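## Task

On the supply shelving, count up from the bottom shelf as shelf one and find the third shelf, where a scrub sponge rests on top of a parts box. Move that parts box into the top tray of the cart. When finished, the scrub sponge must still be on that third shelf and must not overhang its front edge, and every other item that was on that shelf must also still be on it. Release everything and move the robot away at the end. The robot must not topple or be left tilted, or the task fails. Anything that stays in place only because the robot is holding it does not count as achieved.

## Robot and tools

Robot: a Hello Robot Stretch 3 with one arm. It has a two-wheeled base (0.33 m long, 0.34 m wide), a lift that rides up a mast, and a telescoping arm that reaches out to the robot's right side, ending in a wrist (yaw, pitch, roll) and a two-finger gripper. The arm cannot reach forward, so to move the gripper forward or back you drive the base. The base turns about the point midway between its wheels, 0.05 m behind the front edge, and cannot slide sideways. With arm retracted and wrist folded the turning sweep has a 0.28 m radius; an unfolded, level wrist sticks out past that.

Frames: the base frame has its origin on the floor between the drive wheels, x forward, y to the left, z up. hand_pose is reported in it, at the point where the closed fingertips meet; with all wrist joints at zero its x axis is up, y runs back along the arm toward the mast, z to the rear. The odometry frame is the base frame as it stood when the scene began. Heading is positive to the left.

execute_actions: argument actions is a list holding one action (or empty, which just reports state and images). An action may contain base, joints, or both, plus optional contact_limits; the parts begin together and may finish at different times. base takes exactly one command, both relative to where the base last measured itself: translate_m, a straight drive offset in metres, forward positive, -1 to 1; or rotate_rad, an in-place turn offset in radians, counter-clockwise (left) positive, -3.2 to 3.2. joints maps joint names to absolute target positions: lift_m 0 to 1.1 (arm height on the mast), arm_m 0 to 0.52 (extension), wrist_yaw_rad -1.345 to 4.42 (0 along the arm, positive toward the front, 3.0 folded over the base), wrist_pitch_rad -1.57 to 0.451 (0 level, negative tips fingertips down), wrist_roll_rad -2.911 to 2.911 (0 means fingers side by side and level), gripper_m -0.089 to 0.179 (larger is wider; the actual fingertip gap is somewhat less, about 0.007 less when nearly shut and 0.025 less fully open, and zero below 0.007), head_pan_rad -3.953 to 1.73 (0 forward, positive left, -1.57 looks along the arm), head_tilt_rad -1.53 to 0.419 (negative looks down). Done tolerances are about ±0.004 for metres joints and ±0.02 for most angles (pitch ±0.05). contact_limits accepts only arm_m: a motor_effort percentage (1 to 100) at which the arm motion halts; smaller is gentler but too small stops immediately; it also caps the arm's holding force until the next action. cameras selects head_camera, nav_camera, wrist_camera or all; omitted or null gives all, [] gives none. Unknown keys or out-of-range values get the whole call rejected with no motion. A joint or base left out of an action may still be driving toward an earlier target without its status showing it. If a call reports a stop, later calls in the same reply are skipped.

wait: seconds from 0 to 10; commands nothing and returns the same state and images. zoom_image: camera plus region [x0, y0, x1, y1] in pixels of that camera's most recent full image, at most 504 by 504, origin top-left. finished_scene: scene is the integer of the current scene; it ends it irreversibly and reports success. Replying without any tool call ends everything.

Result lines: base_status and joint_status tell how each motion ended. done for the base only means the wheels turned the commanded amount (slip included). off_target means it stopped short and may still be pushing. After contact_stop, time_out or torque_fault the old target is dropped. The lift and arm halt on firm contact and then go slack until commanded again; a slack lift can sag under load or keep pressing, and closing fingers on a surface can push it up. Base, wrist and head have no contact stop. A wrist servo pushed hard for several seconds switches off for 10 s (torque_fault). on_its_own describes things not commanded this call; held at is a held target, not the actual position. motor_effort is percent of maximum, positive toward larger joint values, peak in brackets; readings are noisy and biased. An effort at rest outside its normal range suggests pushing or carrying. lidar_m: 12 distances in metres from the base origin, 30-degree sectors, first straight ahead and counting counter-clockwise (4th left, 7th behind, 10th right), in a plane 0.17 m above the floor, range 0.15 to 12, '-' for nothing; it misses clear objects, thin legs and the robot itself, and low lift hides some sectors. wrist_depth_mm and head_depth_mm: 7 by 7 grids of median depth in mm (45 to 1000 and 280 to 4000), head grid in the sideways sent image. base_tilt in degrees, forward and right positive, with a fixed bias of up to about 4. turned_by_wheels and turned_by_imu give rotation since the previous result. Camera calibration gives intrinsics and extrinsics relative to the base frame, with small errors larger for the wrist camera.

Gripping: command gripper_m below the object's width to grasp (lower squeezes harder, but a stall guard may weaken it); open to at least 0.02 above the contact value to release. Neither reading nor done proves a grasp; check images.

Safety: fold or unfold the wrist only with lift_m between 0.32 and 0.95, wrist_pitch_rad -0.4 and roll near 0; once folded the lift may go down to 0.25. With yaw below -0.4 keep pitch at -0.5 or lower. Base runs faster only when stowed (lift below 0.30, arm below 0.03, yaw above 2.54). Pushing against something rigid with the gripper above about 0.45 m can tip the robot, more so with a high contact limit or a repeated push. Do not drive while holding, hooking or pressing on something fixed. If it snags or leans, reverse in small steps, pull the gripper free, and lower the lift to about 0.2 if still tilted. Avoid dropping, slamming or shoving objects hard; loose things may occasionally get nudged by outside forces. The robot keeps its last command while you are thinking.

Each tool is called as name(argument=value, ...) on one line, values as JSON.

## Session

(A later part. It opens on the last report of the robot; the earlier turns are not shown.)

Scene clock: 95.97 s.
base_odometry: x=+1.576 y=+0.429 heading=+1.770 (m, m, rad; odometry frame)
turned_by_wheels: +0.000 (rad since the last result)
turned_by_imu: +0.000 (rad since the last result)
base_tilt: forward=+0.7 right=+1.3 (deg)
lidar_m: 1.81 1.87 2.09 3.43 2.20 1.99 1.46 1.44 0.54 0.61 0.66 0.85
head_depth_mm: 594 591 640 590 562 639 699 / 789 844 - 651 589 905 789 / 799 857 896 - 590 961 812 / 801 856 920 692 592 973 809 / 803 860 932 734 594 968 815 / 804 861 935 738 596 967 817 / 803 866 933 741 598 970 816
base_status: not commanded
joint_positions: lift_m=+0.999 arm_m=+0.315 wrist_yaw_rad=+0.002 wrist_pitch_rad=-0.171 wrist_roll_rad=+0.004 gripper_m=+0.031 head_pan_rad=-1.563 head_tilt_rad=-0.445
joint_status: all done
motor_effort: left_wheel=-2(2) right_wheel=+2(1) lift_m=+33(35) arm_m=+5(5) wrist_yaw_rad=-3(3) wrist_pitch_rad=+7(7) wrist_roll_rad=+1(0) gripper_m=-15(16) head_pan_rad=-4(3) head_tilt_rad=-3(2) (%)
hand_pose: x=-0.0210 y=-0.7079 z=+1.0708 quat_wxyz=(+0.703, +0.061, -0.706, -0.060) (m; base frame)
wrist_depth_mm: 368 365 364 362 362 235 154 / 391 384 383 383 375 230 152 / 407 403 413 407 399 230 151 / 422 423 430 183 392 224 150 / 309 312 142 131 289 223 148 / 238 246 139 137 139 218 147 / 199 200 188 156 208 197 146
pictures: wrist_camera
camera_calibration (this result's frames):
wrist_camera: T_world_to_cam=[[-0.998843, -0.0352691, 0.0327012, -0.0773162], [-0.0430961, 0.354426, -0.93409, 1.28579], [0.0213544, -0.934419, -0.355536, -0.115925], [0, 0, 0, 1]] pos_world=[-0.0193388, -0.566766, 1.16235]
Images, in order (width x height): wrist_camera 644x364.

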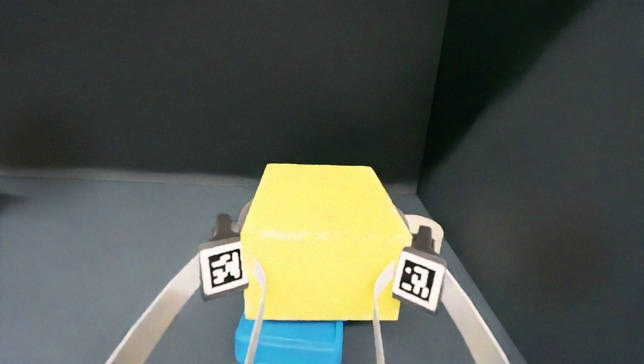

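execute_actions(actions=[{"base":{"translate_m":0.175}}], cameras=[])

execute_actions(actions=[{"joints":{"lift_m":0.952}}], cameras=["wrist_camera","head_camera"])

Scene clock: 104.40 s.
base_odometry: x=+1.542 y=+0.601 heading=+1.770 (m, m, rad; odometry frame)
turned_by_wheels: +0.000 (rad since the last result)
turned_by_imu: -0.001 (rad since the last result)
base_tilt: forward=+0.7 right=+1.3 (deg)
lidar_m: 1.64 1.69 1.87 3.45 3.07 2.13 1.64 1.43 0.61 0.62 0.71 0.71
head_depth_mm: 787 847 885 677 587 944 807 / 791 850 - 649 589 967 810 / 791 851 891 - 590 963 814 / 798 856 918 728 593 956 812 / 799 857 926 734 593 967 816 / 802 863 918 737 597 969 815 / 805 865 935 714 596 971 820
base_status: done
joint_positions: lift_m=+0.999 arm_m=+0.315 wrist_yaw_rad=+0.002 wrist_pitch_rad=-0.171 wrist_roll_rad=+0.004 gripper_m=+0.031 head_pan_rad=-1.563 head_tilt_rad=-0.445
joint_status: not commanded
motor_effort: left_wheel=-2(3) right_wheel=+2(5) lift_m=+34(34) arm_m=+5(5) wrist_yaw_rad=-2(2) wrist_pitch_rad=+7(7) wrist_roll_rad=+1(0) gripper_m=-14(15) head_pan_rad=-3(3) head_tilt_rad=-2(2) (%)
hand_pose: x=-0.0210 y=-0.7079 z=+1.0708 quat_wxyz=(+0.703, +0.061, -0.706, -0.060) (m; base frame)
wrist_depth_mm: 366 364 359 356 358 356 347 / 385 387 384 379 377 374 361 / 413 407 401 409 399 402 353 / 423 411 423 183 428 424 353 / 236 278 143 131 306 347 311 / 239 247 140 137 139 233 215 / 197 199 200 198 207 198 165
pictures: none
No camera images: the call's "cameras" was empty. Leave "cameras" out to get every camera's image.

Scene clock: 105.67 s.
base_odometry: x=+1.542 y=+0.601 heading=+1.770 (m, m, rad; odometry frame)
turned_by_wheels: +0.000 (rad since the last result)
turned_by_imu: +0.000 (rad since the last result)
base_tilt: forward=+0.8 right=+1.2 (deg)
lidar_m: 1.63 1.69 1.87 3.45 3.07 2.14 1.64 1.43 0.61 0.63 0.71 0.71
head_depth_mm: 791 851 904 - 587 946 807 / 789 850 904 - 835 968 807 / 794 854 910 - 1108 967 812 / 799 855 921 691 591 962 814 / 800 855 928 734 594 967 816 / 800 859 921 738 596 964 817 / 805 864 934 714 598 967 820
base_status: not commanded
joint_positions: lift_m=+0.953 arm_m=+0.315 wrist_yaw_rad=+0.002 wrist_pitch_rad=-0.171 wrist_roll_rad=+0.004 gripper_m=+0.031 head_pan_rad=-1.563 head_tilt_rad=-0.445
joint_status: all done
motor_effort: left_wheel=-2(2) right_wheel=+1(1) lift_m=+13(29) arm_m=+5(4) wrist_yaw_rad=-3(3) wrist_pitch_rad=+7(7) wrist_roll_rad=+0(1) gripper_m=-15(15) head_pan_rad=-4(5) head_tilt_rad=-2(3) (%)
hand_pose: x=-0.0210 y=-0.7079 z=+1.0239 quat_wxyz=(+0.703, +0.061, -0.706, -0.060) (m; base frame)
wrist_depth_mm: 362 360 364 360 356 359 345 / 384 381 381 384 375 381 357 / 397 403 409 407 402 401 354 / 220 268 324 182 354 364 321 / 221 228 142 131 219 233 175 / 173 177 139 136 140 190 150 / 142 145 145 143 150 155 148
pictures: head_camera (sideways: a quarter turn clockwise sets it upright), wrist_camera
camera_calibration (this result's frames):
head_camera: T_world_to_cam=[[0.00433689, 0.410824, -0.911704, 1.20739], [0.999278, 0.0326341, 0.0194588, -0.0290083], [0.0377468, -0.91113, -0.410386, 0.492904], [0, 0, 0, 1]] pos_world=[0.00514546, -0.0459786, 1.30363]
wrist_camera: T_world_to_cam=[[-0.998843, -0.0352689, 0.0327012, -0.0757822], [-0.043096, 0.354426, -0.93409, 1.24197], [0.0213542, -0.934419, -0.355536, -0.132603], [0, 0, 0, 1]] pos_world=[-0.0193388, -0.566767, 1.11545]
Images, in order (width x height): head_camera 896x504, wrist_camera 644x364.

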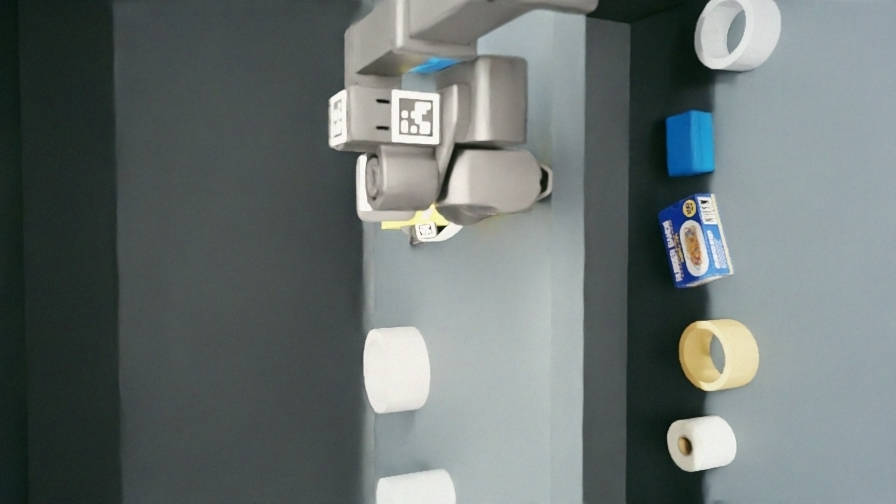

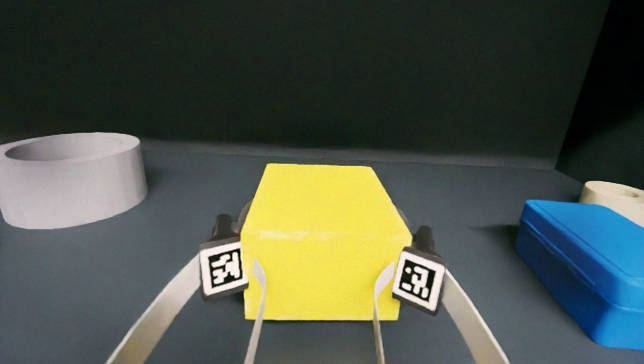

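execute_actions(actions=[{"joints":{"lift_m":0.941}}], cameras=["wrist_camera"])

execute_actions(actions=[{"joints":{"gripper_m":0.115}}], cameras=["wrist_camera"])

execute_actions(actions=[{"joints":{"arm_m":0.18,"lift_m":0.95}}], cameras=[])

execute_actions(actions=[{"base":{"translate_m":-0.158},"joints":{"wrist_pitch_rad":-0.3,"lift_m":0.975}}], cameras=["wrist_camera"])

Scene clock: 119.50 s.
base_odometry: x=+1.542 y=+0.601 heading=+1.770 (m, m, rad; odometry frame)
turned_by_wheels: +0.000 (rad since the last result)
turned_by_imu: -0.001 (rad since the last result)
base_tilt: forward=+0.7 right=+1.2 (deg)
lidar_m: 1.64 1.69 1.87 3.45 3.06 2.14 1.64 1.43 0.61 0.63 0.71 0.71
head_depth_mm: 788 848 915 - 816 947 809 / 793 849 909 - 1110 969 810 / 795 852 913 - 1113 961 816 / 795 854 927 702 592 960 812 / 798 859 925 732 594 970 812 / 800 860 921 733 595 969 814 / 805 861 934 712 596 968 816
base_status: not commanded
joint_positions: lift_m=+0.942 arm_m=+0.315 wrist_yaw_rad=+0.002 wrist_pitch_rad=-0.171 wrist_roll_rad=+0.004 gripper_m=+0.031 head_pan_rad=-1.563 head_tilt_rad=-0.445
joint_status: all done
motor_effort: left_wheel=-2(2) right_wheel=+2(2) lift_m=+12(12) arm_m=+6(5) wrist_yaw_rad=-2(2) wrist_pitch_rad=+7(7) wrist_roll_rad=+0(0) gripper_m=-14(14) head_pan_rad=-3(4) head_tilt_rad=-3(1) (%)
hand_pose: x=-0.0210 y=-0.7079 z=+1.0129 quat_wxyz=(+0.703, +0.061, -0.706, -0.060) (m; base frame)
wrist_depth_mm: 367 360 357 356 360 355 349 / 381 389 383 381 380 379 360 / 287 400 400 404 410 401 352 / 220 253 294 183 319 334 287 / 203 206 142 131 198 214 162 / 157 161 140 136 139 173 151 / 131 131 133 135 137 141 142
pictures: wrist_camera
camera_calibration (this result's frames):
wrist_camera: T_world_to_cam=[[-0.998843, -0.035269, 0.0327012, -0.0754225], [-0.043096, 0.354426, -0.93409, 1.2317], [0.0213543, -0.934419, -0.355536, -0.136513], [0, 0, 0, 1]] pos_world=[-0.0193388, -0.566767, 1.10445]
Images, in order (width x height): wrist_camera 644x364.

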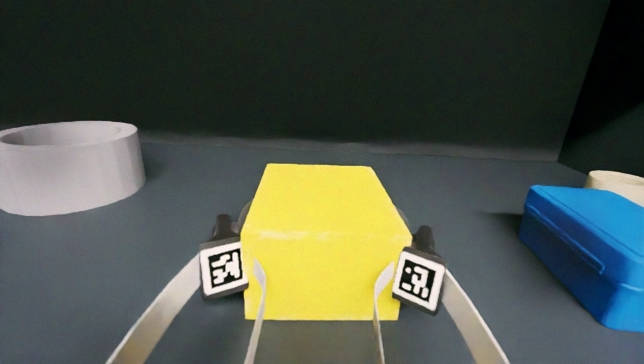

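Scene clock: 120.83 s.
base_odometry: x=+1.542 y=+0.601 heading=+1.770 (m, m, rad; odometry frame)
turned_by_wheels: +0.000 (rad since the last result)
turned_by_imu: +0.000 (rad since the last result)
base_tilt: forward=+0.7 right=+1.3 (deg)
lidar_m: 1.64 1.69 1.88 3.45 3.06 2.13 1.64 1.43 0.61 0.63 0.71 0.71
head_depth_mm: 790 845 910 - 818 948 809 / 792 848 907 - 1109 971 811 / 796 850 916 - 1113 962 813 / 795 856 924 705 593 963 809 / 799 859 922 735 594 967 816 / 802 859 917 738 597 963 817 / 804 864 933 710 599 967 813
base_status: not commanded
joint_positions: lift_m=+0.942 arm_m=+0.315 wrist_yaw_rad=+0.002 wrist_pitch_rad=-0.171 wrist_roll_rad=+0.004 gripper_m=+0.115 head_pan_rad=-1.563 head_tilt_rad=-0.445
joint_status: all done
motor_effort: left_wheel=-2(2) right_wheel=+2(2) lift_m=+12(13) arm_m=+5(4) wrist_yaw_rad=-3(3) wrist_pitch_rad=+7(7) wrist_roll_rad=+1(1) gripper_m=+1(93) head_pan_rad=-3(2) head_tilt_rad=-3(2) (%)
hand_pose: x=-0.0210 y=-0.7079 z=+1.0129 quat_wxyz=(+0.703, +0.061, -0.706, -0.060) (m; base frame)
wrist_depth_mm: 363 362 360 360 356 355 351 / 389 385 384 375 379 380 352 / 288 402 403 404 406 399 349 / 218 255 298 185 322 331 289 / 202 208 136 130 150 214 163 / 159 159 149 136 142 178 151 / - 131 133 135 137 140 141
pictures: wrist_camera
camera_calibration (this result's frames):
wrist_camera: T_world_to_cam=[[-0.998843, -0.0352682, 0.0327011, -0.0754221], [-0.0430957, 0.354426, -0.93409, 1.2317], [0.0213535, -0.934419, -0.355536, -0.136514], [0, 0, 0, 1]] pos_world=[-0.0193389, -0.566767, 1.10445]
Images, in order (width x height): wrist_camera 644x364.

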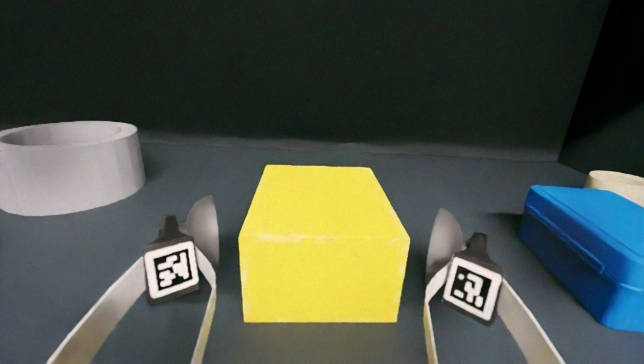

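Scene clock: 123.07 s.
base_odometry: x=+1.542 y=+0.601 heading=+1.770 (m, m, rad; odometry frame)
turned_by_wheels: +0.000 (rad since the last result)
turned_by_imu: +0.000 (rad since the last result)
base_tilt: forward=+0.7 right=+1.3 (deg)
lidar_m: 1.64 1.69 1.87 3.45 3.07 2.14 1.64 1.43 0.61 0.63 0.71 0.71
head_depth_mm: 790 848 916 870 - 922 810 / 789 853 917 - - 958 814 / 794 854 918 755 - 933 812 / 797 855 921 744 852 957 813 / 799 858 923 730 594 966 816 / 803 857 920 735 597 969 817 / 804 861 936 713 599 969 815
base_status: not commanded
joint_positions: lift_m=+0.949 arm_m=+0.180 wrist_yaw_rad=+0.002 wrist_pitch_rad=-0.171 wrist_roll_rad=+0.004 gripper_m=+0.115 head_pan_rad=-1.563 head_tilt_rad=-0.445
joint_status: all done
motor_effort: left_wheel=-2(2) right_wheel=+1(1) lift_m=+34(35) arm_m=-4(4) wrist_yaw_rad=-2(3) wrist_pitch_rad=+7(7) wrist_roll_rad=+1(1) gripper_m=+0(2) head_pan_rad=-5(5) head_tilt_rad=-3(3) (%)
hand_pose: x=-0.0210 y=-0.5738 z=+1.0208 quat_wxyz=(+0.703, +0.061, -0.706, -0.060) (m; base frame)
wrist_depth_mm: 492 479 488 486 480 479 362 / 518 515 514 507 504 502 358 / 496 365 537 526 543 514 359 / 303 309 322 266 342 270 337 / 216 222 228 232 239 247 251 / 169 171 175 180 182 192 189 / 144 140 143 145 147 150 153
pictures: none
No camera images: the call's "cameras" was empty. Leave "cameras" out to get every camera's image.

Scene clock: 125.63 s.
base_odometry: x=+1.573 y=+0.446 heading=+1.770 (m, m, rad; odometry frame)
turned_by_wheels: +0.000 (rad since the last result)
turned_by_imu: -0.001 (rad since the last result)
base_tilt: forward=+0.7 right=+1.2 (deg)
lidar_m: 1.80 1.85 2.06 3.45 2.23 2.01 1.48 1.44 0.54 0.65 0.65 0.83
head_depth_mm: 652 650 650 - - 650 708 / 795 843 910 - - 923 810 / 798 856 924 - - 951 814 / 798 856 926 777 1115 972 814 / 803 860 928 695 595 966 814 / 805 861 931 711 596 974 815 / 805 867 924 738 598 969 820
base_status: done
joint_positions: lift_m=+0.974 arm_m=+0.180 wrist_yaw_rad=+0.003 wrist_pitch_rad=-0.316 wrist_roll_rad=+0.004 gripper_m=+0.115 head_pan_rad=-1.563 head_tilt_rad=-0.445
joint_status: all done
motor_effort: left_wheel=-2(6) right_wheel=+1(3) lift_m=+34(35) arm_m=-4(4) wrist_yaw_rad=-4(4) wrist_pitch_rad=+5(6) wrist_roll_rad=+1(0) gripper_m=+1(1) head_pan_rad=-3(4) head_tilt_rad=-3(3) (%)
hand_pose: x=-0.0209 y=-0.5614 z=+1.0106 quat_wxyz=(+0.697, +0.112, -0.699, -0.111) (m; base frame)
wrist_depth_mm: 488 492 489 484 473 272 175 / 394 512 526 518 498 265 175 / 344 268 335 282 378 260 173 / 249 251 259 263 270 246 172 / 195 197 202 203 208 212 172 / 159 160 163 166 168 175 161 / 139 136 138 140 142 143 146
pictures: wrist_camera
camera_calibration (this result's frames):
wrist_camera: T_world_to_cam=[[-0.998808, -0.0402803, 0.027557, -0.0676704], [-0.0436734, 0.485664, -0.873054, 1.18963], [0.0217835, -0.873217, -0.486844, 0.166623], [0, 0, 0, 1]] pos_world=[-0.0192644, -0.434986, 1.12159]
Images, in order (width x height): wrist_camera 644x364.

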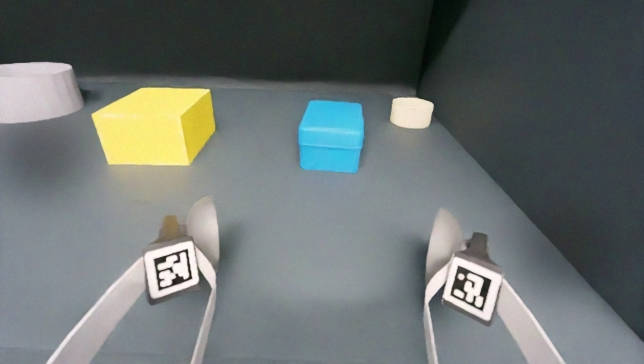

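execute_actions(actions=[{"joints":{"arm_m":0.33,"lift_m":0.98},"contact_limits":{"arm_m":15}}], cameras=["wrist_camera"])

execute_actions(actions=[{"joints":{"gripper_m":0.005}}], cameras=["wrist_camera"])

execute_actions(actions=[{"joints":{"lift_m":1.005}}], cameras=["wrist_camera"])

Scene clock: 135.23 s.
base_odometry: x=+1.573 y=+0.446 heading=+1.770 (m, m, rad; odometry frame)
turned_by_wheels: +0.000 (rad since the last result)
turned_by_imu: -0.001 (rad since the last result)
base_tilt: forward=+0.7 right=+1.3 (deg)
lidar_m: 1.80 1.86 2.06 3.44 2.22 2.01 1.48 1.44 0.54 0.65 0.65 0.83
head_depth_mm: 650 652 627 649 570 651 702 / 793 844 - 635 588 926 814 / 794 854 903 - 590 962 813 / 801 859 923 690 593 972 813 / 802 860 927 693 593 966 811 / 801 863 930 712 596 980 815 / 805 869 926 737 598 966 818
base_status: not commanded
joint_positions: lift_m=+0.979 arm_m=+0.330 wrist_yaw_rad=+0.002 wrist_pitch_rad=-0.317 wrist_roll_rad=+0.004 gripper_m=+0.115 head_pan_rad=-1.563 head_tilt_rad=-0.445
joint_status: all done
motor_effort: left_wheel=-2(2) right_wheel=+2(1) lift_m=+34(35) arm_m=+4(4) wrist_yaw_rad=-3(4) wrist_pitch_rad=+5(6) wrist_roll_rad=+1(1) gripper_m=+1(1) head_pan_rad=-3(3) head_tilt_rad=-2(2) (%)
contact_limits: arm_m 15 (drawing in: default 18, maximum 30; extending or still: default 26, maximum 43)
hand_pose: x=-0.0210 y=-0.7105 z=+1.0154 quat_wxyz=(+0.697, +0.112, -0.699, -0.111) (m; base frame)
wrist_depth_mm: 350 351 350 350 341 262 173 / 382 384 375 369 372 263 172 / 348 363 368 384 390 258 171 / 170 216 266 193 261 251 170 / 151 194 208 148 209 216 167 / 153 165 164 135 168 181 166 / 144 141 142 145 146 147 149
pictures: wrist_camera
camera_calibration (this result's frames):
wrist_camera: T_world_to_cam=[[-0.998828, -0.0398151, 0.0275258, -0.0735607], [-0.0434377, 0.486407, -0.872652, 1.26634], [0.021356, -0.872824, -0.487567, 0.0398115], [0, 0, 0, 1]] pos_world=[-0.0193179, -0.584136, 1.12651]
Images, in order (width x height): wrist_camera 644x364.

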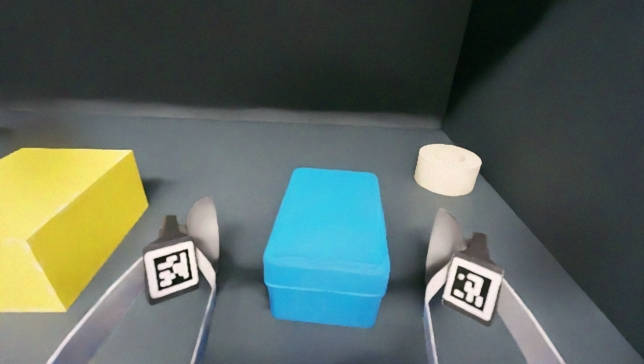

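Scene clock: 136.83 s.
base_odometry: x=+1.573 y=+0.446 heading=+1.770 (m, m, rad; odometry frame)
turned_by_wheels: +0.000 (rad since the last result)
turned_by_imu: +0.000 (rad since the last result)
base_tilt: forward=+0.7 right=+1.2 (deg)
lidar_m: 1.80 1.86 2.06 3.44 2.22 2.01 1.48 1.44 0.55 0.65 0.65 0.83
head_depth_mm: 652 649 626 647 569 651 703 / 794 845 - 634 588 925 808 / 797 851 903 - 590 961 809 / 798 857 925 728 592 975 814 / 800 865 926 692 595 967 816 / 804 861 932 714 596 975 814 / 809 863 929 737 598 964 817
base_status: not commanded
joint_positions: lift_m=+0.979 arm_m=+0.330 wrist_yaw_rad=+0.002 wrist_pitch_rad=-0.318 wrist_roll_rad=+0.004 gripper_m=+0.006 head_pan_rad=-1.563 head_tilt_rad=-0.445
joint_status: all done
motor_effort: left_wheel=-2(2) right_wheel=+2(2) lift_m=+33(34) arm_m=+4(5) wrist_yaw_rad=-3(3) wrist_pitch_rad=+6(6) wrist_roll_rad=+1(1) gripper_m=-25(100) head_pan_rad=-4(3) head_tilt_rad=-3(1) (%)
hand_pose: x=-0.0210 y=-0.7104 z=+1.0151 quat_wxyz=(+0.697, +0.113, -0.699, -0.112) (m; base frame)
wrist_depth_mm: 351 350 347 348 344 264 173 / 381 380 374 371 372 262 171 / 352 362 373 386 388 260 170 / 170 217 263 189 260 251 168 / 151 194 205 147 215 216 167 / 151 167 157 130 162 176 165 / 140 141 143 142 145 148 149
pictures: wrist_camera
camera_calibration (this result's frames):
wrist_camera: T_world_to_cam=[[-0.998836, -0.0396508, 0.0274701, -0.0734209], [-0.04334, 0.487687, -0.871942, 1.26616], [0.0211763, -0.872117, -0.488838, 0.0415595], [0, 0, 0, 1]] pos_world=[-0.0193403, -0.584155, 1.12635]
Images, in order (width x height): wrist_camera 644x364.

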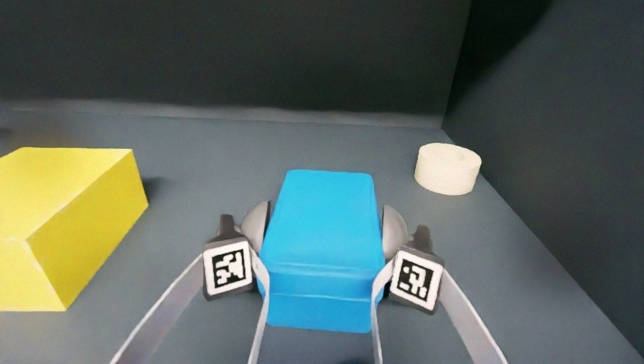

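Scene clock: 137.83 s.
base_odometry: x=+1.573 y=+0.446 heading=+1.770 (m, m, rad; odometry frame)
turned_by_wheels: +0.000 (rad since the last result)
turned_by_imu: +0.000 (rad since the last result)
base_tilt: forward=+0.7 right=+1.3 (deg)
lidar_m: 1.80 1.85 2.06 3.43 2.22 2.01 1.48 1.44 0.54 0.65 0.65 0.83
head_depth_mm: 652 649 - 617 570 649 704 / 794 840 - 667 590 929 812 / 799 856 - 651 589 963 811 / 798 860 925 729 593 971 809 / 803 859 926 695 594 964 814 / 802 864 932 709 595 977 821 / 806 864 926 739 597 963 819
base_status: not commanded
joint_positions: lift_m=+1.004 arm_m=+0.330 wrist_yaw_rad=+0.002 wrist_pitch_rad=-0.323 wrist_roll_rad=+0.004 gripper_m=+0.009 head_pan_rad=-1.563 head_tilt_rad=-0.445
joint_status: all done
motor_effort: left_wheel=-3(2) right_wheel=+2(2) lift_m=+34(35) arm_m=+5(5) wrist_yaw_rad=-3(3) wrist_pitch_rad=+8(7) wrist_roll_rad=+1(1) gripper_m=-22(24) head_pan_rad=-3(4) head_tilt_rad=-2(3) (%)
hand_pose: x=-0.0210 y=-0.7099 z=+1.0390 quat_wxyz=(+0.697, +0.114, -0.699, -0.113) (m; base frame)
wrist_depth_mm: 353 347 346 347 345 265 173 / 381 379 381 375 373 263 172 / 401 399 404 406 400 257 170 / 214 290 312 190 293 257 170 / 169 217 241 146 255 237 167 / 153 190 184 130 191 206 166 / 159 166 168 161 173 174 164
pictures: wrist_camera
camera_calibration (this result's frames):
wrist_camera: T_world_to_cam=[[-0.998836, -0.0397657, 0.0273124, -0.0739813], [-0.043348, 0.491352, -0.869882, 1.28732], [0.0211715, -0.870053, -0.492503, 0.0589393], [0, 0, 0, 1]] pos_world=[-0.0193403, -0.584188, 1.15086]
Images, in order (width x height): wrist_camera 644x364.

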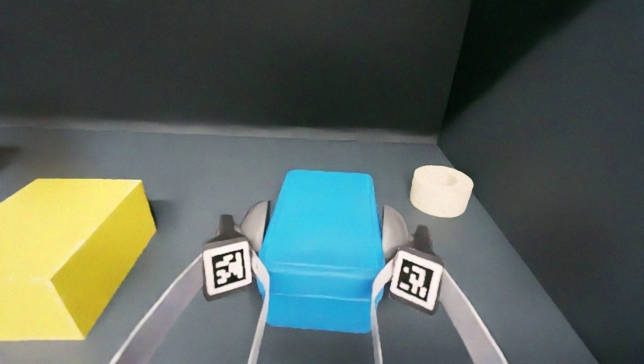

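execute_actions(actions=[{"joints":{"arm_m":0.0}}], cameras=[])

execute_actions(actions=[{"base":{"rotate_rad":-1.0},"joints":{"head_pan_rad":-2.6,"head_tilt_rad":-0.7}}], cameras=["nav_camera","wrist_camera"])

execute_actions(actions=[{"base":{"translate_m":-1.0},"joints":{"lift_m":0.92}}], cameras=[])

execute_actions(actions=[{"base":{"translate_m":-0.77}}], cameras=[])

execute_actions(actions=[{"base":{"rotate_rad":-0.58},"joints":{"head_pan_rad":-1.57,"head_tilt_rad":-0.65}}])

Scene clock: 157.17 s.
base_odometry: x=+1.573 y=+0.446 heading=+1.770 (m, m, rad; odometry frame)
turned_by_wheels: +0.000 (rad since the last result)
turned_by_imu: -0.001 (rad since the last result)
base_tilt: forward=+0.7 right=+1.2 (deg)
lidar_m: 1.79 1.86 2.07 3.43 2.22 2.01 1.48 1.44 0.54 0.65 0.65 0.83
head_depth_mm: 652 651 649 649 560 - - / 797 846 909 723 - - - / 799 857 921 727 - - - / 800 856 926 729 581 977 816 / 802 862 927 694 595 966 812 / 806 865 935 709 596 977 815 / 803 866 930 737 598 967 820
base_status: not commanded
joint_positions: lift_m=+1.004 arm_m=+0.000 wrist_yaw_rad=+0.002 wrist_pitch_rad=-0.323 wrist_roll_rad=+0.004 gripper_m=+0.009 head_pan_rad=-1.563 head_tilt_rad=-0.445
joint_status: all done
motor_effort: left_wheel=-2(2) right_wheel=+2(2) lift_m=+34(34) arm_m=-3(3) wrist_yaw_rad=-2(3) wrist_pitch_rad=+7(8) wrist_roll_rad=+0(1) gripper_m=-23(23) head_pan_rad=-4(4) head_tilt_rad=-4(3) (%)
hand_pose: x=-0.0211 y=-0.3807 z=+1.0389 quat_wxyz=(+0.697, +0.114, -0.699, -0.114) (m; base frame)
wrist_depth_mm: 676 663 664 658 586 272 657 / 643 564 684 676 559 269 721 / 411 428 436 455 427 280 791 / 317 319 317 189 326 308 873 / 814 917 907 147 316 941 945 / 734 744 728 130 396 - - / 647 646 675 629 490 - -
pictures: none
No camera images: the call's "cameras" was empty. Leave "cameras" out to get every camera's image.

Scene clock: 159.70 s.
base_odometry: x=+1.573 y=+0.446 heading=+0.770 (m, m, rad; odometry frame)
turned_by_wheels: -1.000 (rad since the last result)
turned_by_imu: -1.012 (rad since the last result)
base_tilt: forward=+0.7 right=+1.3 (deg)
lidar_m: 0.90 0.83 1.79 1.88 2.14 3.44 2.14 2.01 1.48 1.38 0.54 0.65
head_depth_mm: 2141 2158 2394 - - - 1142 / 2024 2234 2370 - - - 1175 / 1931 2147 2410 - - - 1188 / 1862 2047 2257 - - 1322 1191 / 1786 1952 - - - 1354 1194 / 1716 1869 - - - - 1199 / 1638 1786 - - - - 1153
base_status: done
joint_positions: lift_m=+1.004 arm_m=+0.000 wrist_yaw_rad=+0.002 wrist_pitch_rad=-0.323 wrist_roll_rad=+0.004 gripper_m=+0.009 head_pan_rad=-2.593 head_tilt_rad=-0.691
joint_status: all done
motor_effort: left_wheel=+2(5) right_wheel=-2(4) lift_m=+35(34) arm_m=-4(4) wrist_yaw_rad=-2(3) wrist_pitch_rad=+8(7) wrist_roll_rad=+1(1) gripper_m=-22(22) head_pan_rad=-3(48) head_tilt_rad=-4(26) (%)
hand_pose: x=-0.0211 y=-0.3807 z=+1.0389 quat_wxyz=(+0.697, +0.114, -0.699, -0.114) (m; base frame)
wrist_depth_mm: 687 813 - - - - - / 724 834 - - - - - / 742 900 - - - - - / 752 990 - 191 - - - / 795 - - 146 - - - / 857 - - 130 - - - / 900 - - - - - -
pictures: nav_camera (sideways: a quarter turn counterclockwise sets it upright), wrist_camera
camera_calibration (this result's frames):
nav_camera: T_world_to_cam=[[-0.541657, -0.353668, 0.762579, -0.950242], [-0.5097, 0.859573, 0.0366129, 0.0112781], [-0.668441, -0.368855, -0.645858, 0.805736], [0, 0, 0, 1]] pos_world=[0.0296298, -0.0485645, 1.24461]
wrist_camera: T_world_to_cam=[[-0.998841, -0.0396373, 0.0272923, -0.0608511], [-0.0432779, 0.491793, -0.869636, 1.12538], [0.0210478, -0.869809, -0.492939, 0.345844], [0, 0, 0, 1]] pos_world=[-0.0193559, -0.255047, 1.15081]
Images, in order (width x height): nav_camera 672x504, wrist_camera 644x364.

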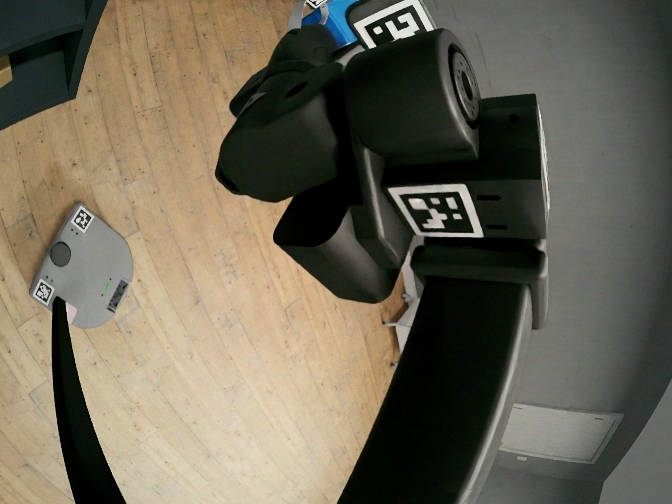

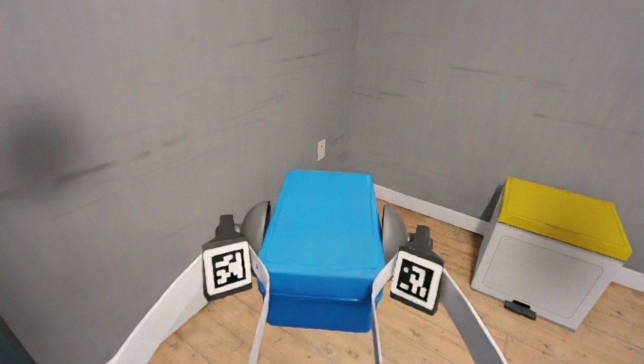

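Scene clock: 170.70 s.
base_odometry: x=+0.855 y=-0.250 heading=+0.770 (m, m, rad; odometry frame)
turned_by_wheels: +0.000 (rad since the last result)
turned_by_imu: -0.007 (rad since the last result)
base_tilt: forward=+0.7 right=+1.3 (deg)
lidar_m: 1.61 2.38 2.05 2.08 2.69 2.61 2.04 1.10 1.45 1.10 1.92 1.41
head_depth_mm: 1582 1785 2073 1996 1621 1422 - / 1513 1654 1506 1811 1622 1471 - / 1430 1545 1469 1640 1633 - - / 1374 1502 1407 1615 1613 - - / 1311 1440 1599 1812 - - 1150 / 1263 1388 1546 1733 - - - / 1209 1331 1476 1651 - - -
base_status: done
joint_positions: lift_m=+0.921 arm_m=+0.000 wrist_yaw_rad=+0.002 wrist_pitch_rad=-0.323 wrist_roll_rad=+0.004 gripper_m=+0.009 head_pan_rad=-2.593 head_tilt_rad=-0.691
joint_status: all done
motor_effort: left_wheel=+2(4) right_wheel=-2(4) lift_m=+13(28) arm_m=-2(4) wrist_yaw_rad=-2(2) wrist_pitch_rad=+8(7) wrist_roll_rad=+1(0) gripper_m=-23(22) head_pan_rad=-3(5) head_tilt_rad=-4(4) (%)
hand_pose: x=-0.0211 y=-0.3807 z=+0.9550 quat_wxyz=(+0.697, +0.114, -0.699, -0.114) (m; base frame)
wrist_depth_mm: - - - - - 968 889 / - - - - - - 936 / - - - - - - 976 / - - - 189 - - - / - - - 146 - - - / - - - 130 - - - / - - - - - - -
pictures: none
No camera images: the call's "cameras" was empty. Leave "cameras" out to get every camera's image.

Scene clock: 179.40 s.
base_odometry: x=+0.302 y=-0.787 heading=+0.770 (m, m, rad; odometry frame)
turned_by_wheels: +0.000 (rad since the last result)
turned_by_imu: -0.006 (rad since the last result)
base_tilt: forward=+0.7 right=+1.2 (deg)
lidar_m: 2.15 2.79 2.39 2.52 2.04 2.24 1.47 0.65 0.63 0.65 1.30 2.51
head_depth_mm: 1121 1283 1488 1766 1613 1419 - / 1098 1234 1406 1632 1619 1463 - / 1047 1172 1328 1538 1614 - - / 997 1114 1240 1437 1608 - - / 953 1049 1181 1263 - - 1146 / 915 1005 1113 992 - - - / 876 965 1064 997 - - -
base_status: done
joint_positions: lift_m=+0.921 arm_m=+0.000 wrist_yaw_rad=+0.002 wrist_pitch_rad=-0.323 wrist_roll_rad=+0.004 gripper_m=+0.009 head_pan_rad=-2.593 head_tilt_rad=-0.691
joint_status: not commanded
motor_effort: left_wheel=+2(3) right_wheel=-2(5) lift_m=+13(13) arm_m=-3(4) wrist_yaw_rad=-3(2) wrist_pitch_rad=+8(7) wrist_roll_rad=+0(1) gripper_m=-23(23) head_pan_rad=-3(4) head_tilt_rad=-4(5) (%)
hand_pose: x=-0.0211 y=-0.3807 z=+0.9550 quat_wxyz=(+0.697, +0.114, -0.699, -0.114) (m; base frame)
wrist_depth_mm: - - - 897 757 672 616 / - - - - 848 700 617 / - - - - 866 764 666 / - - - 190 911 743 696 / - - - 146 659 650 627 / - - - 130 830 527 536 / - - - - 743 696 417
pictures: none
No camera images: the call's "cameras" was empty. Leave "cameras" out to get every camera's image.

Scene clock: 181.27 s.
base_odometry: x=+0.302 y=-0.787 heading=+0.190 (m, m, rad; odometry frame)
turned_by_wheels: -0.580 (rad since the last result)
turned_by_imu: -0.587 (rad since the last result)
base_tilt: forward=+0.7 right=+1.3 (deg)
lidar_m: 2.51 2.15 2.85 2.39 2.77 2.04 2.08 1.56 0.66 0.63 0.64 1.30
head_depth_mm: 895 986 1111 1264 1403 - - / 888 984 1107 1060 885 - - / 886 982 1102 1033 - - - / 884 977 1105 1041 1104 1186 1180 / 884 977 1103 1041 1085 1184 1187 / 884 975 1088 1049 912 1316 1195 / 878 973 1093 1244 1442 1419 1216
base_status: done
joint_positions: lift_m=+0.921 arm_m=+0.000 wrist_yaw_rad=+0.002 wrist_pitch_rad=-0.323 wrist_roll_rad=+0.004 gripper_m=+0.009 head_pan_rad=-1.577 head_tilt_rad=-0.655
joint_status: all done
motor_effort: left_wheel=+3(6) right_wheel=-2(5) lift_m=+13(12) arm_m=-3(3) wrist_yaw_rad=-2(2) wrist_pitch_rad=+8(8) wrist_roll_rad=+0(0) gripper_m=-22(22) head_pan_rad=+4(46) head_tilt_rad=+3(9) (%)
hand_pose: x=-0.0211 y=-0.3807 z=+0.9550 quat_wxyz=(+0.697, +0.114, -0.699, -0.114) (m; base frame)
wrist_depth_mm: 725 747 744 757 738 752 766 / 793 779 807 806 816 821 830 / 886 878 888 880 869 890 891 / 940 950 810 190 957 973 968 / - - 627 146 - - - / - - 766 130 - - - / - - 715 644 - - -
pictures: head_camera (sideways: a quarter turn clockwise sets it upright), nav_camera (sideways: a quarter turn counterclockwise sets it upright), wrist_camera
camera_calibration (this result's frames):
head_camera: T_world_to_cam=[[0.0112454, 0.592045, -0.805827, 1.06927], [0.999608, 0.0140034, 0.024238, -0.0352264], [0.0256343, -0.805783, -0.591655, 0.728833], [0, 0, 0, 1]] pos_world=[0.00450502, -0.0452818, 1.29372]
nav_camera: T_world_to_cam=[[0.0154338, -0.618975, 0.785259, -0.983204], [-0.999129, 0.0209027, 0.0361136, 0.014912], [-0.0387675, -0.785133, -0.618113, 0.765803], [0, 0, 0, 1]] pos_world=[0.0597617, -0.00763275, 1.24488]
wrist_camera: T_world_to_cam=[[-0.998841, -0.0396391, 0.0272885, -0.0585576], [-0.0432772, 0.491864, -0.869596, 1.05238], [0.0210478, -0.869769, -0.493009, 0.304567], [0, 0, 0, 1]] pos_world=[-0.019356, -0.255047, 1.0669]
Images, in order (width x height): head_camera 896x504, nav_camera 672x504, wrist_camera 644x364.

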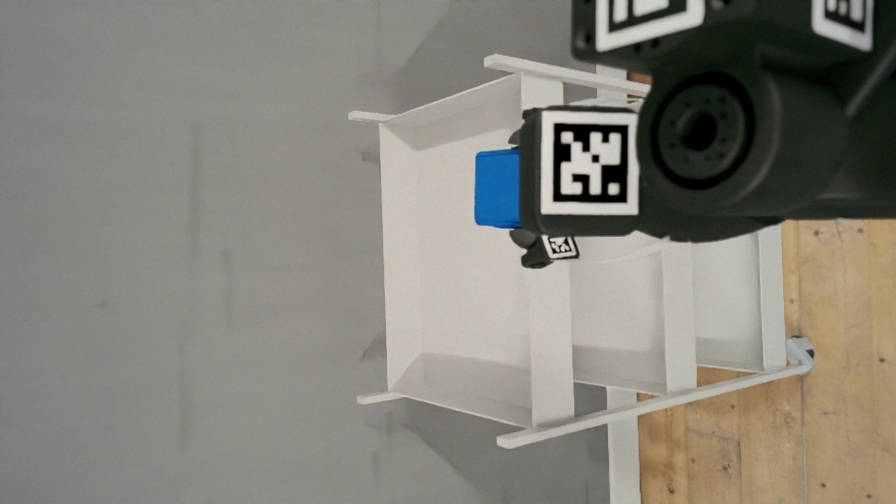

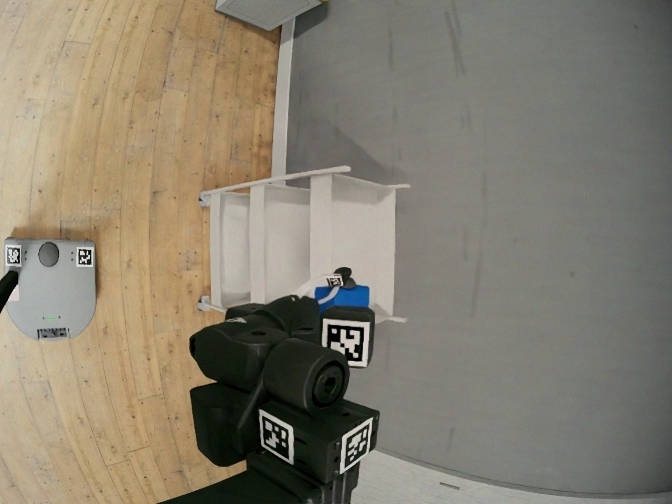

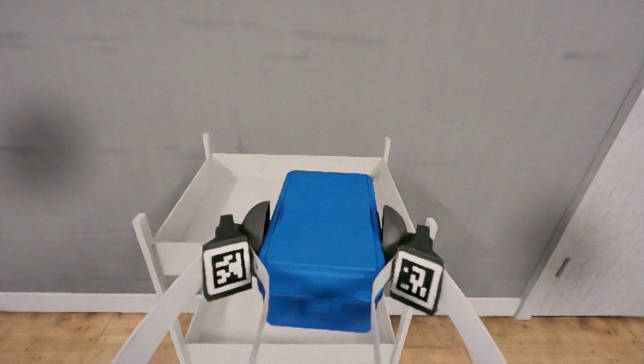

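execute_actions(actions=[{"joints":{"arm_m":0.49,"wrist_pitch_rad":-0.58,"lift_m":0.88}}], cameras=[])

execute_actions(actions=[{"joints":{"lift_m":0.77}}])

Scene clock: 198.07 s.
base_odometry: x=+0.302 y=-0.787 heading=+0.190 (m, m, rad; odometry frame)
turned_by_wheels: +0.000 (rad since the last result)
turned_by_imu: -0.001 (rad since the last result)
base_tilt: forward=+0.7 right=+1.3 (deg)
lidar_m: 2.51 2.15 2.85 2.39 2.76 2.04 2.08 1.56 0.66 0.63 0.64 1.30
head_depth_mm: 891 980 1083 - 1470 1397 1209 / 888 970 1153 1028 898 1163 1192 / 886 969 - 1029 1083 1112 1186 / 887 981 1080 1035 1080 1189 1190 / 880 982 1097 1037 1079 1186 1180 / 883 978 1095 1050 908 1319 1191 / 875 974 1089 1251 1447 1430 1216
base_status: not commanded
joint_positions: lift_m=+0.881 arm_m=+0.490 wrist_yaw_rad=+0.002 wrist_pitch_rad=-0.599 wrist_roll_rad=+0.004 gripper_m=+0.009 head_pan_rad=-1.577 head_tilt_rad=-0.655
joint_status: all done
motor_effort: left_wheel=+2(2) right_wheel=-2(2) lift_m=+12(12) arm_m=+4(5) wrist_yaw_rad=-3(3) wrist_pitch_rad=+6(7) wrist_roll_rad=+1(1) gripper_m=-22(23) head_pan_rad=+4(3) head_tilt_rad=+4(3) (%)
hand_pose: x=-0.0212 y=-0.8326 z=+0.8549 quat_wxyz=(+0.675, +0.209, -0.677, -0.209) (m; base frame)
wrist_depth_mm: 303 303 301 304 309 306 307 / 344 345 344 349 346 346 344 / 395 395 399 399 402 397 401 / 434 466 466 190 458 463 475 / 357 376 357 146 353 585 584 / 328 347 331 130 340 701 738 / 306 307 314 301 317 922 930
pictures: none
No camera images: the call's "cameras" was empty. Leave "cameras" out to get every camera's image.

Scene clock: 199.90 s.
base_odometry: x=+0.302 y=-0.787 heading=+0.190 (m, m, rad; odometry frame)
turned_by_wheels: +0.000 (rad since the last result)
turned_by_imu: +0.000 (rad since the last result)
base_tilt: forward=+0.7 right=+1.3 (deg)
lidar_m: 2.51 2.15 2.85 2.39 2.76 2.05 2.08 1.57 0.66 0.63 0.64 1.30
head_depth_mm: 891 991 1108 1242 - - 1180 / 885 981 1087 964 1077 1159 1186 / 888 983 1071 965 1081 1112 1180 / 885 982 1097 1035 1077 1180 1187 / 882 979 1097 1041 1086 1184 1188 / 878 978 1093 1050 912 1324 1193 / 881 972 1097 1241 1458 1412 1218
base_status: not commanded
joint_positions: lift_m=+0.771 arm_m=+0.490 wrist_yaw_rad=+0.002 wrist_pitch_rad=-0.599 wrist_roll_rad=+0.004 gripper_m=+0.009 head_pan_rad=-1.577 head_tilt_rad=-0.655
joint_status: all done
motor_effort: left_wheel=+2(2) right_wheel=-2(2) lift_m=+12(13) arm_m=+4(5) wrist_yaw_rad=-2(2) wrist_pitch_rad=+6(6) wrist_roll_rad=+1(1) gripper_m=-22(23) head_pan_rad=+3(4) head_tilt_rad=+4(3) (%)
hand_pose: x=-0.0212 y=-0.8326 z=+0.7449 quat_wxyz=(+0.675, +0.209, -0.677, -0.209) (m; base frame)
wrist_depth_mm: 300 302 302 304 307 304 310 / 345 344 345 346 347 337 351 / 273 284 287 286 285 377 403 / 293 298 297 190 309 286 480 / 259 263 266 146 273 245 556 / 231 232 222 129 228 231 193 / 205 206 207 201 212 211 176
pictures: head_camera (sideways: a quarter turn clockwise sets it upright), nav_camera (sideways: a quarter turn counterclockwise sets it upright), wrist_camera
camera_calibration (this result's frames):
head_camera: T_world_to_cam=[[0.011177, 0.592027, -0.80584, 1.06929], [0.999607, 0.0141193, 0.0242376, -0.0352257], [0.0257272, -0.805794, -0.591637, 0.728808], [0, 0, 0, 1]] pos_world=[0.00451024, -0.0452822, 1.29372]
nav_camera: T_world_to_cam=[[0.0155053, -0.618955, 0.785274, -0.983223], [-0.999131, 0.0207883, 0.0361133, 0.0149124], [-0.038677, -0.785152, -0.618095, 0.765779], [0, 0, 0, 1]] pos_world=[0.0597626, -0.00762788, 1.24488]
wrist_camera: T_world_to_cam=[[-0.99884, -0.0454067, 0.0160194, -0.0672668], [-0.043549, 0.710014, -0.70284, 1.14933], [0.0205397, -0.702722, -0.711168, 0.109521], [0, 0, 0, 1]] pos_world=[-0.0193861, -0.742133, 0.886762]
Images, in order (width x height): head_camera 896x504, nav_camera 672x504, wrist_camera 644x364.

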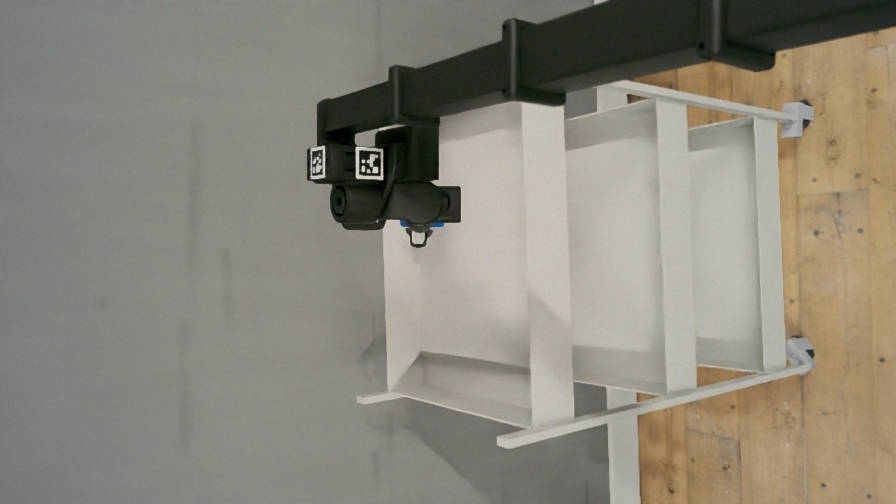

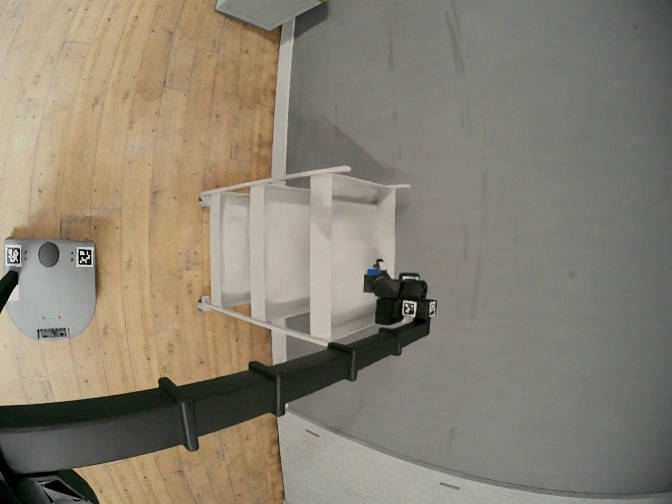

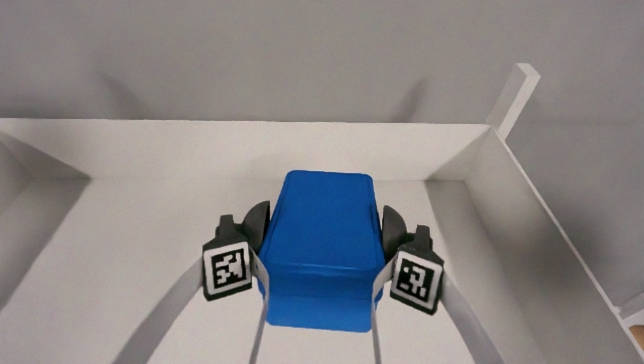

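execute_actions(actions=[{"joints":{"lift_m":0.733}}], cameras=["wrist_camera"])

Scene clock: 203.90 s.
base_odometry: x=+0.302 y=-0.787 heading=+0.190 (m, m, rad; odometry frame)
turned_by_wheels: +0.000 (rad since the last result)
turned_by_imu: -0.001 (rad since the last result)
base_tilt: forward=+0.8 right=+1.3 (deg)
lidar_m: 2.52 2.15 2.86 2.39 2.77 2.04 2.08 1.56 0.66 0.63 0.64 1.29
head_depth_mm: 891 988 1113 1259 1445 - - / 889 990 1088 - 1020 1119 1197 / 885 981 1084 - 1076 1112 1191 / 883 978 1104 1017 1078 1185 1181 / 884 978 1099 1038 1089 1183 1193 / 882 976 1092 1047 912 1320 1195 / 878 977 1097 1243 1448 1419 1218
base_status: not commanded
joint_positions: lift_m=+0.734 arm_m=+0.490 wrist_yaw_rad=+0.002 wrist_pitch_rad=-0.599 wrist_roll_rad=+0.004 gripper_m=+0.009 head_pan_rad=-1.577 head_tilt_rad=-0.655
joint_status: all done
motor_effort: left_wheel=+2(2) right_wheel=-2(2) lift_m=+13(15) arm_m=+4(4) wrist_yaw_rad=-2(2) wrist_pitch_rad=+6(6) wrist_roll_rad=+0(0) gripper_m=-22(22) head_pan_rad=+4(2) head_tilt_rad=+3(3) (%)
hand_pose: x=-0.0212 y=-0.8326 z=+0.7079 quat_wxyz=(+0.675, +0.209, -0.677, -0.209) (m; base frame)
wrist_depth_mm: 303 302 305 305 303 299 308 / 323 323 327 328 329 248 349 / 263 267 269 269 269 249 395 / 253 256 259 190 264 248 446 / 218 220 221 147 225 220 175 / 192 194 186 130 189 199 165 / 173 171 173 168 176 177 166
pictures: wrist_camera
camera_calibration (this result's frames):
wrist_camera: T_world_to_cam=[[-0.99884, -0.0454078, 0.0160152, -0.066671], [-0.0435487, 0.710079, -0.702774, 1.12331], [0.0205394, -0.702656, -0.711233, 0.0833029], [0, 0, 0, 1]] pos_world=[-0.0193861, -0.742131, 0.849747]
Images, in order (width x height): wrist_camera 644x364.

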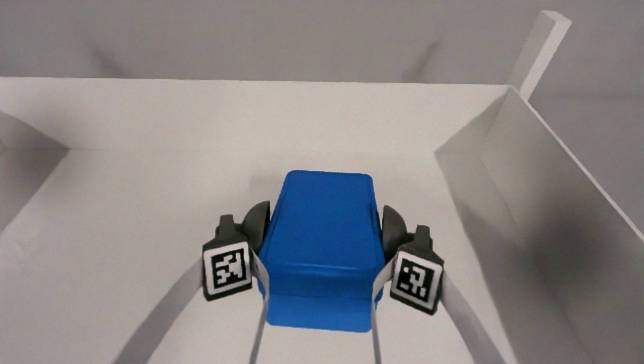

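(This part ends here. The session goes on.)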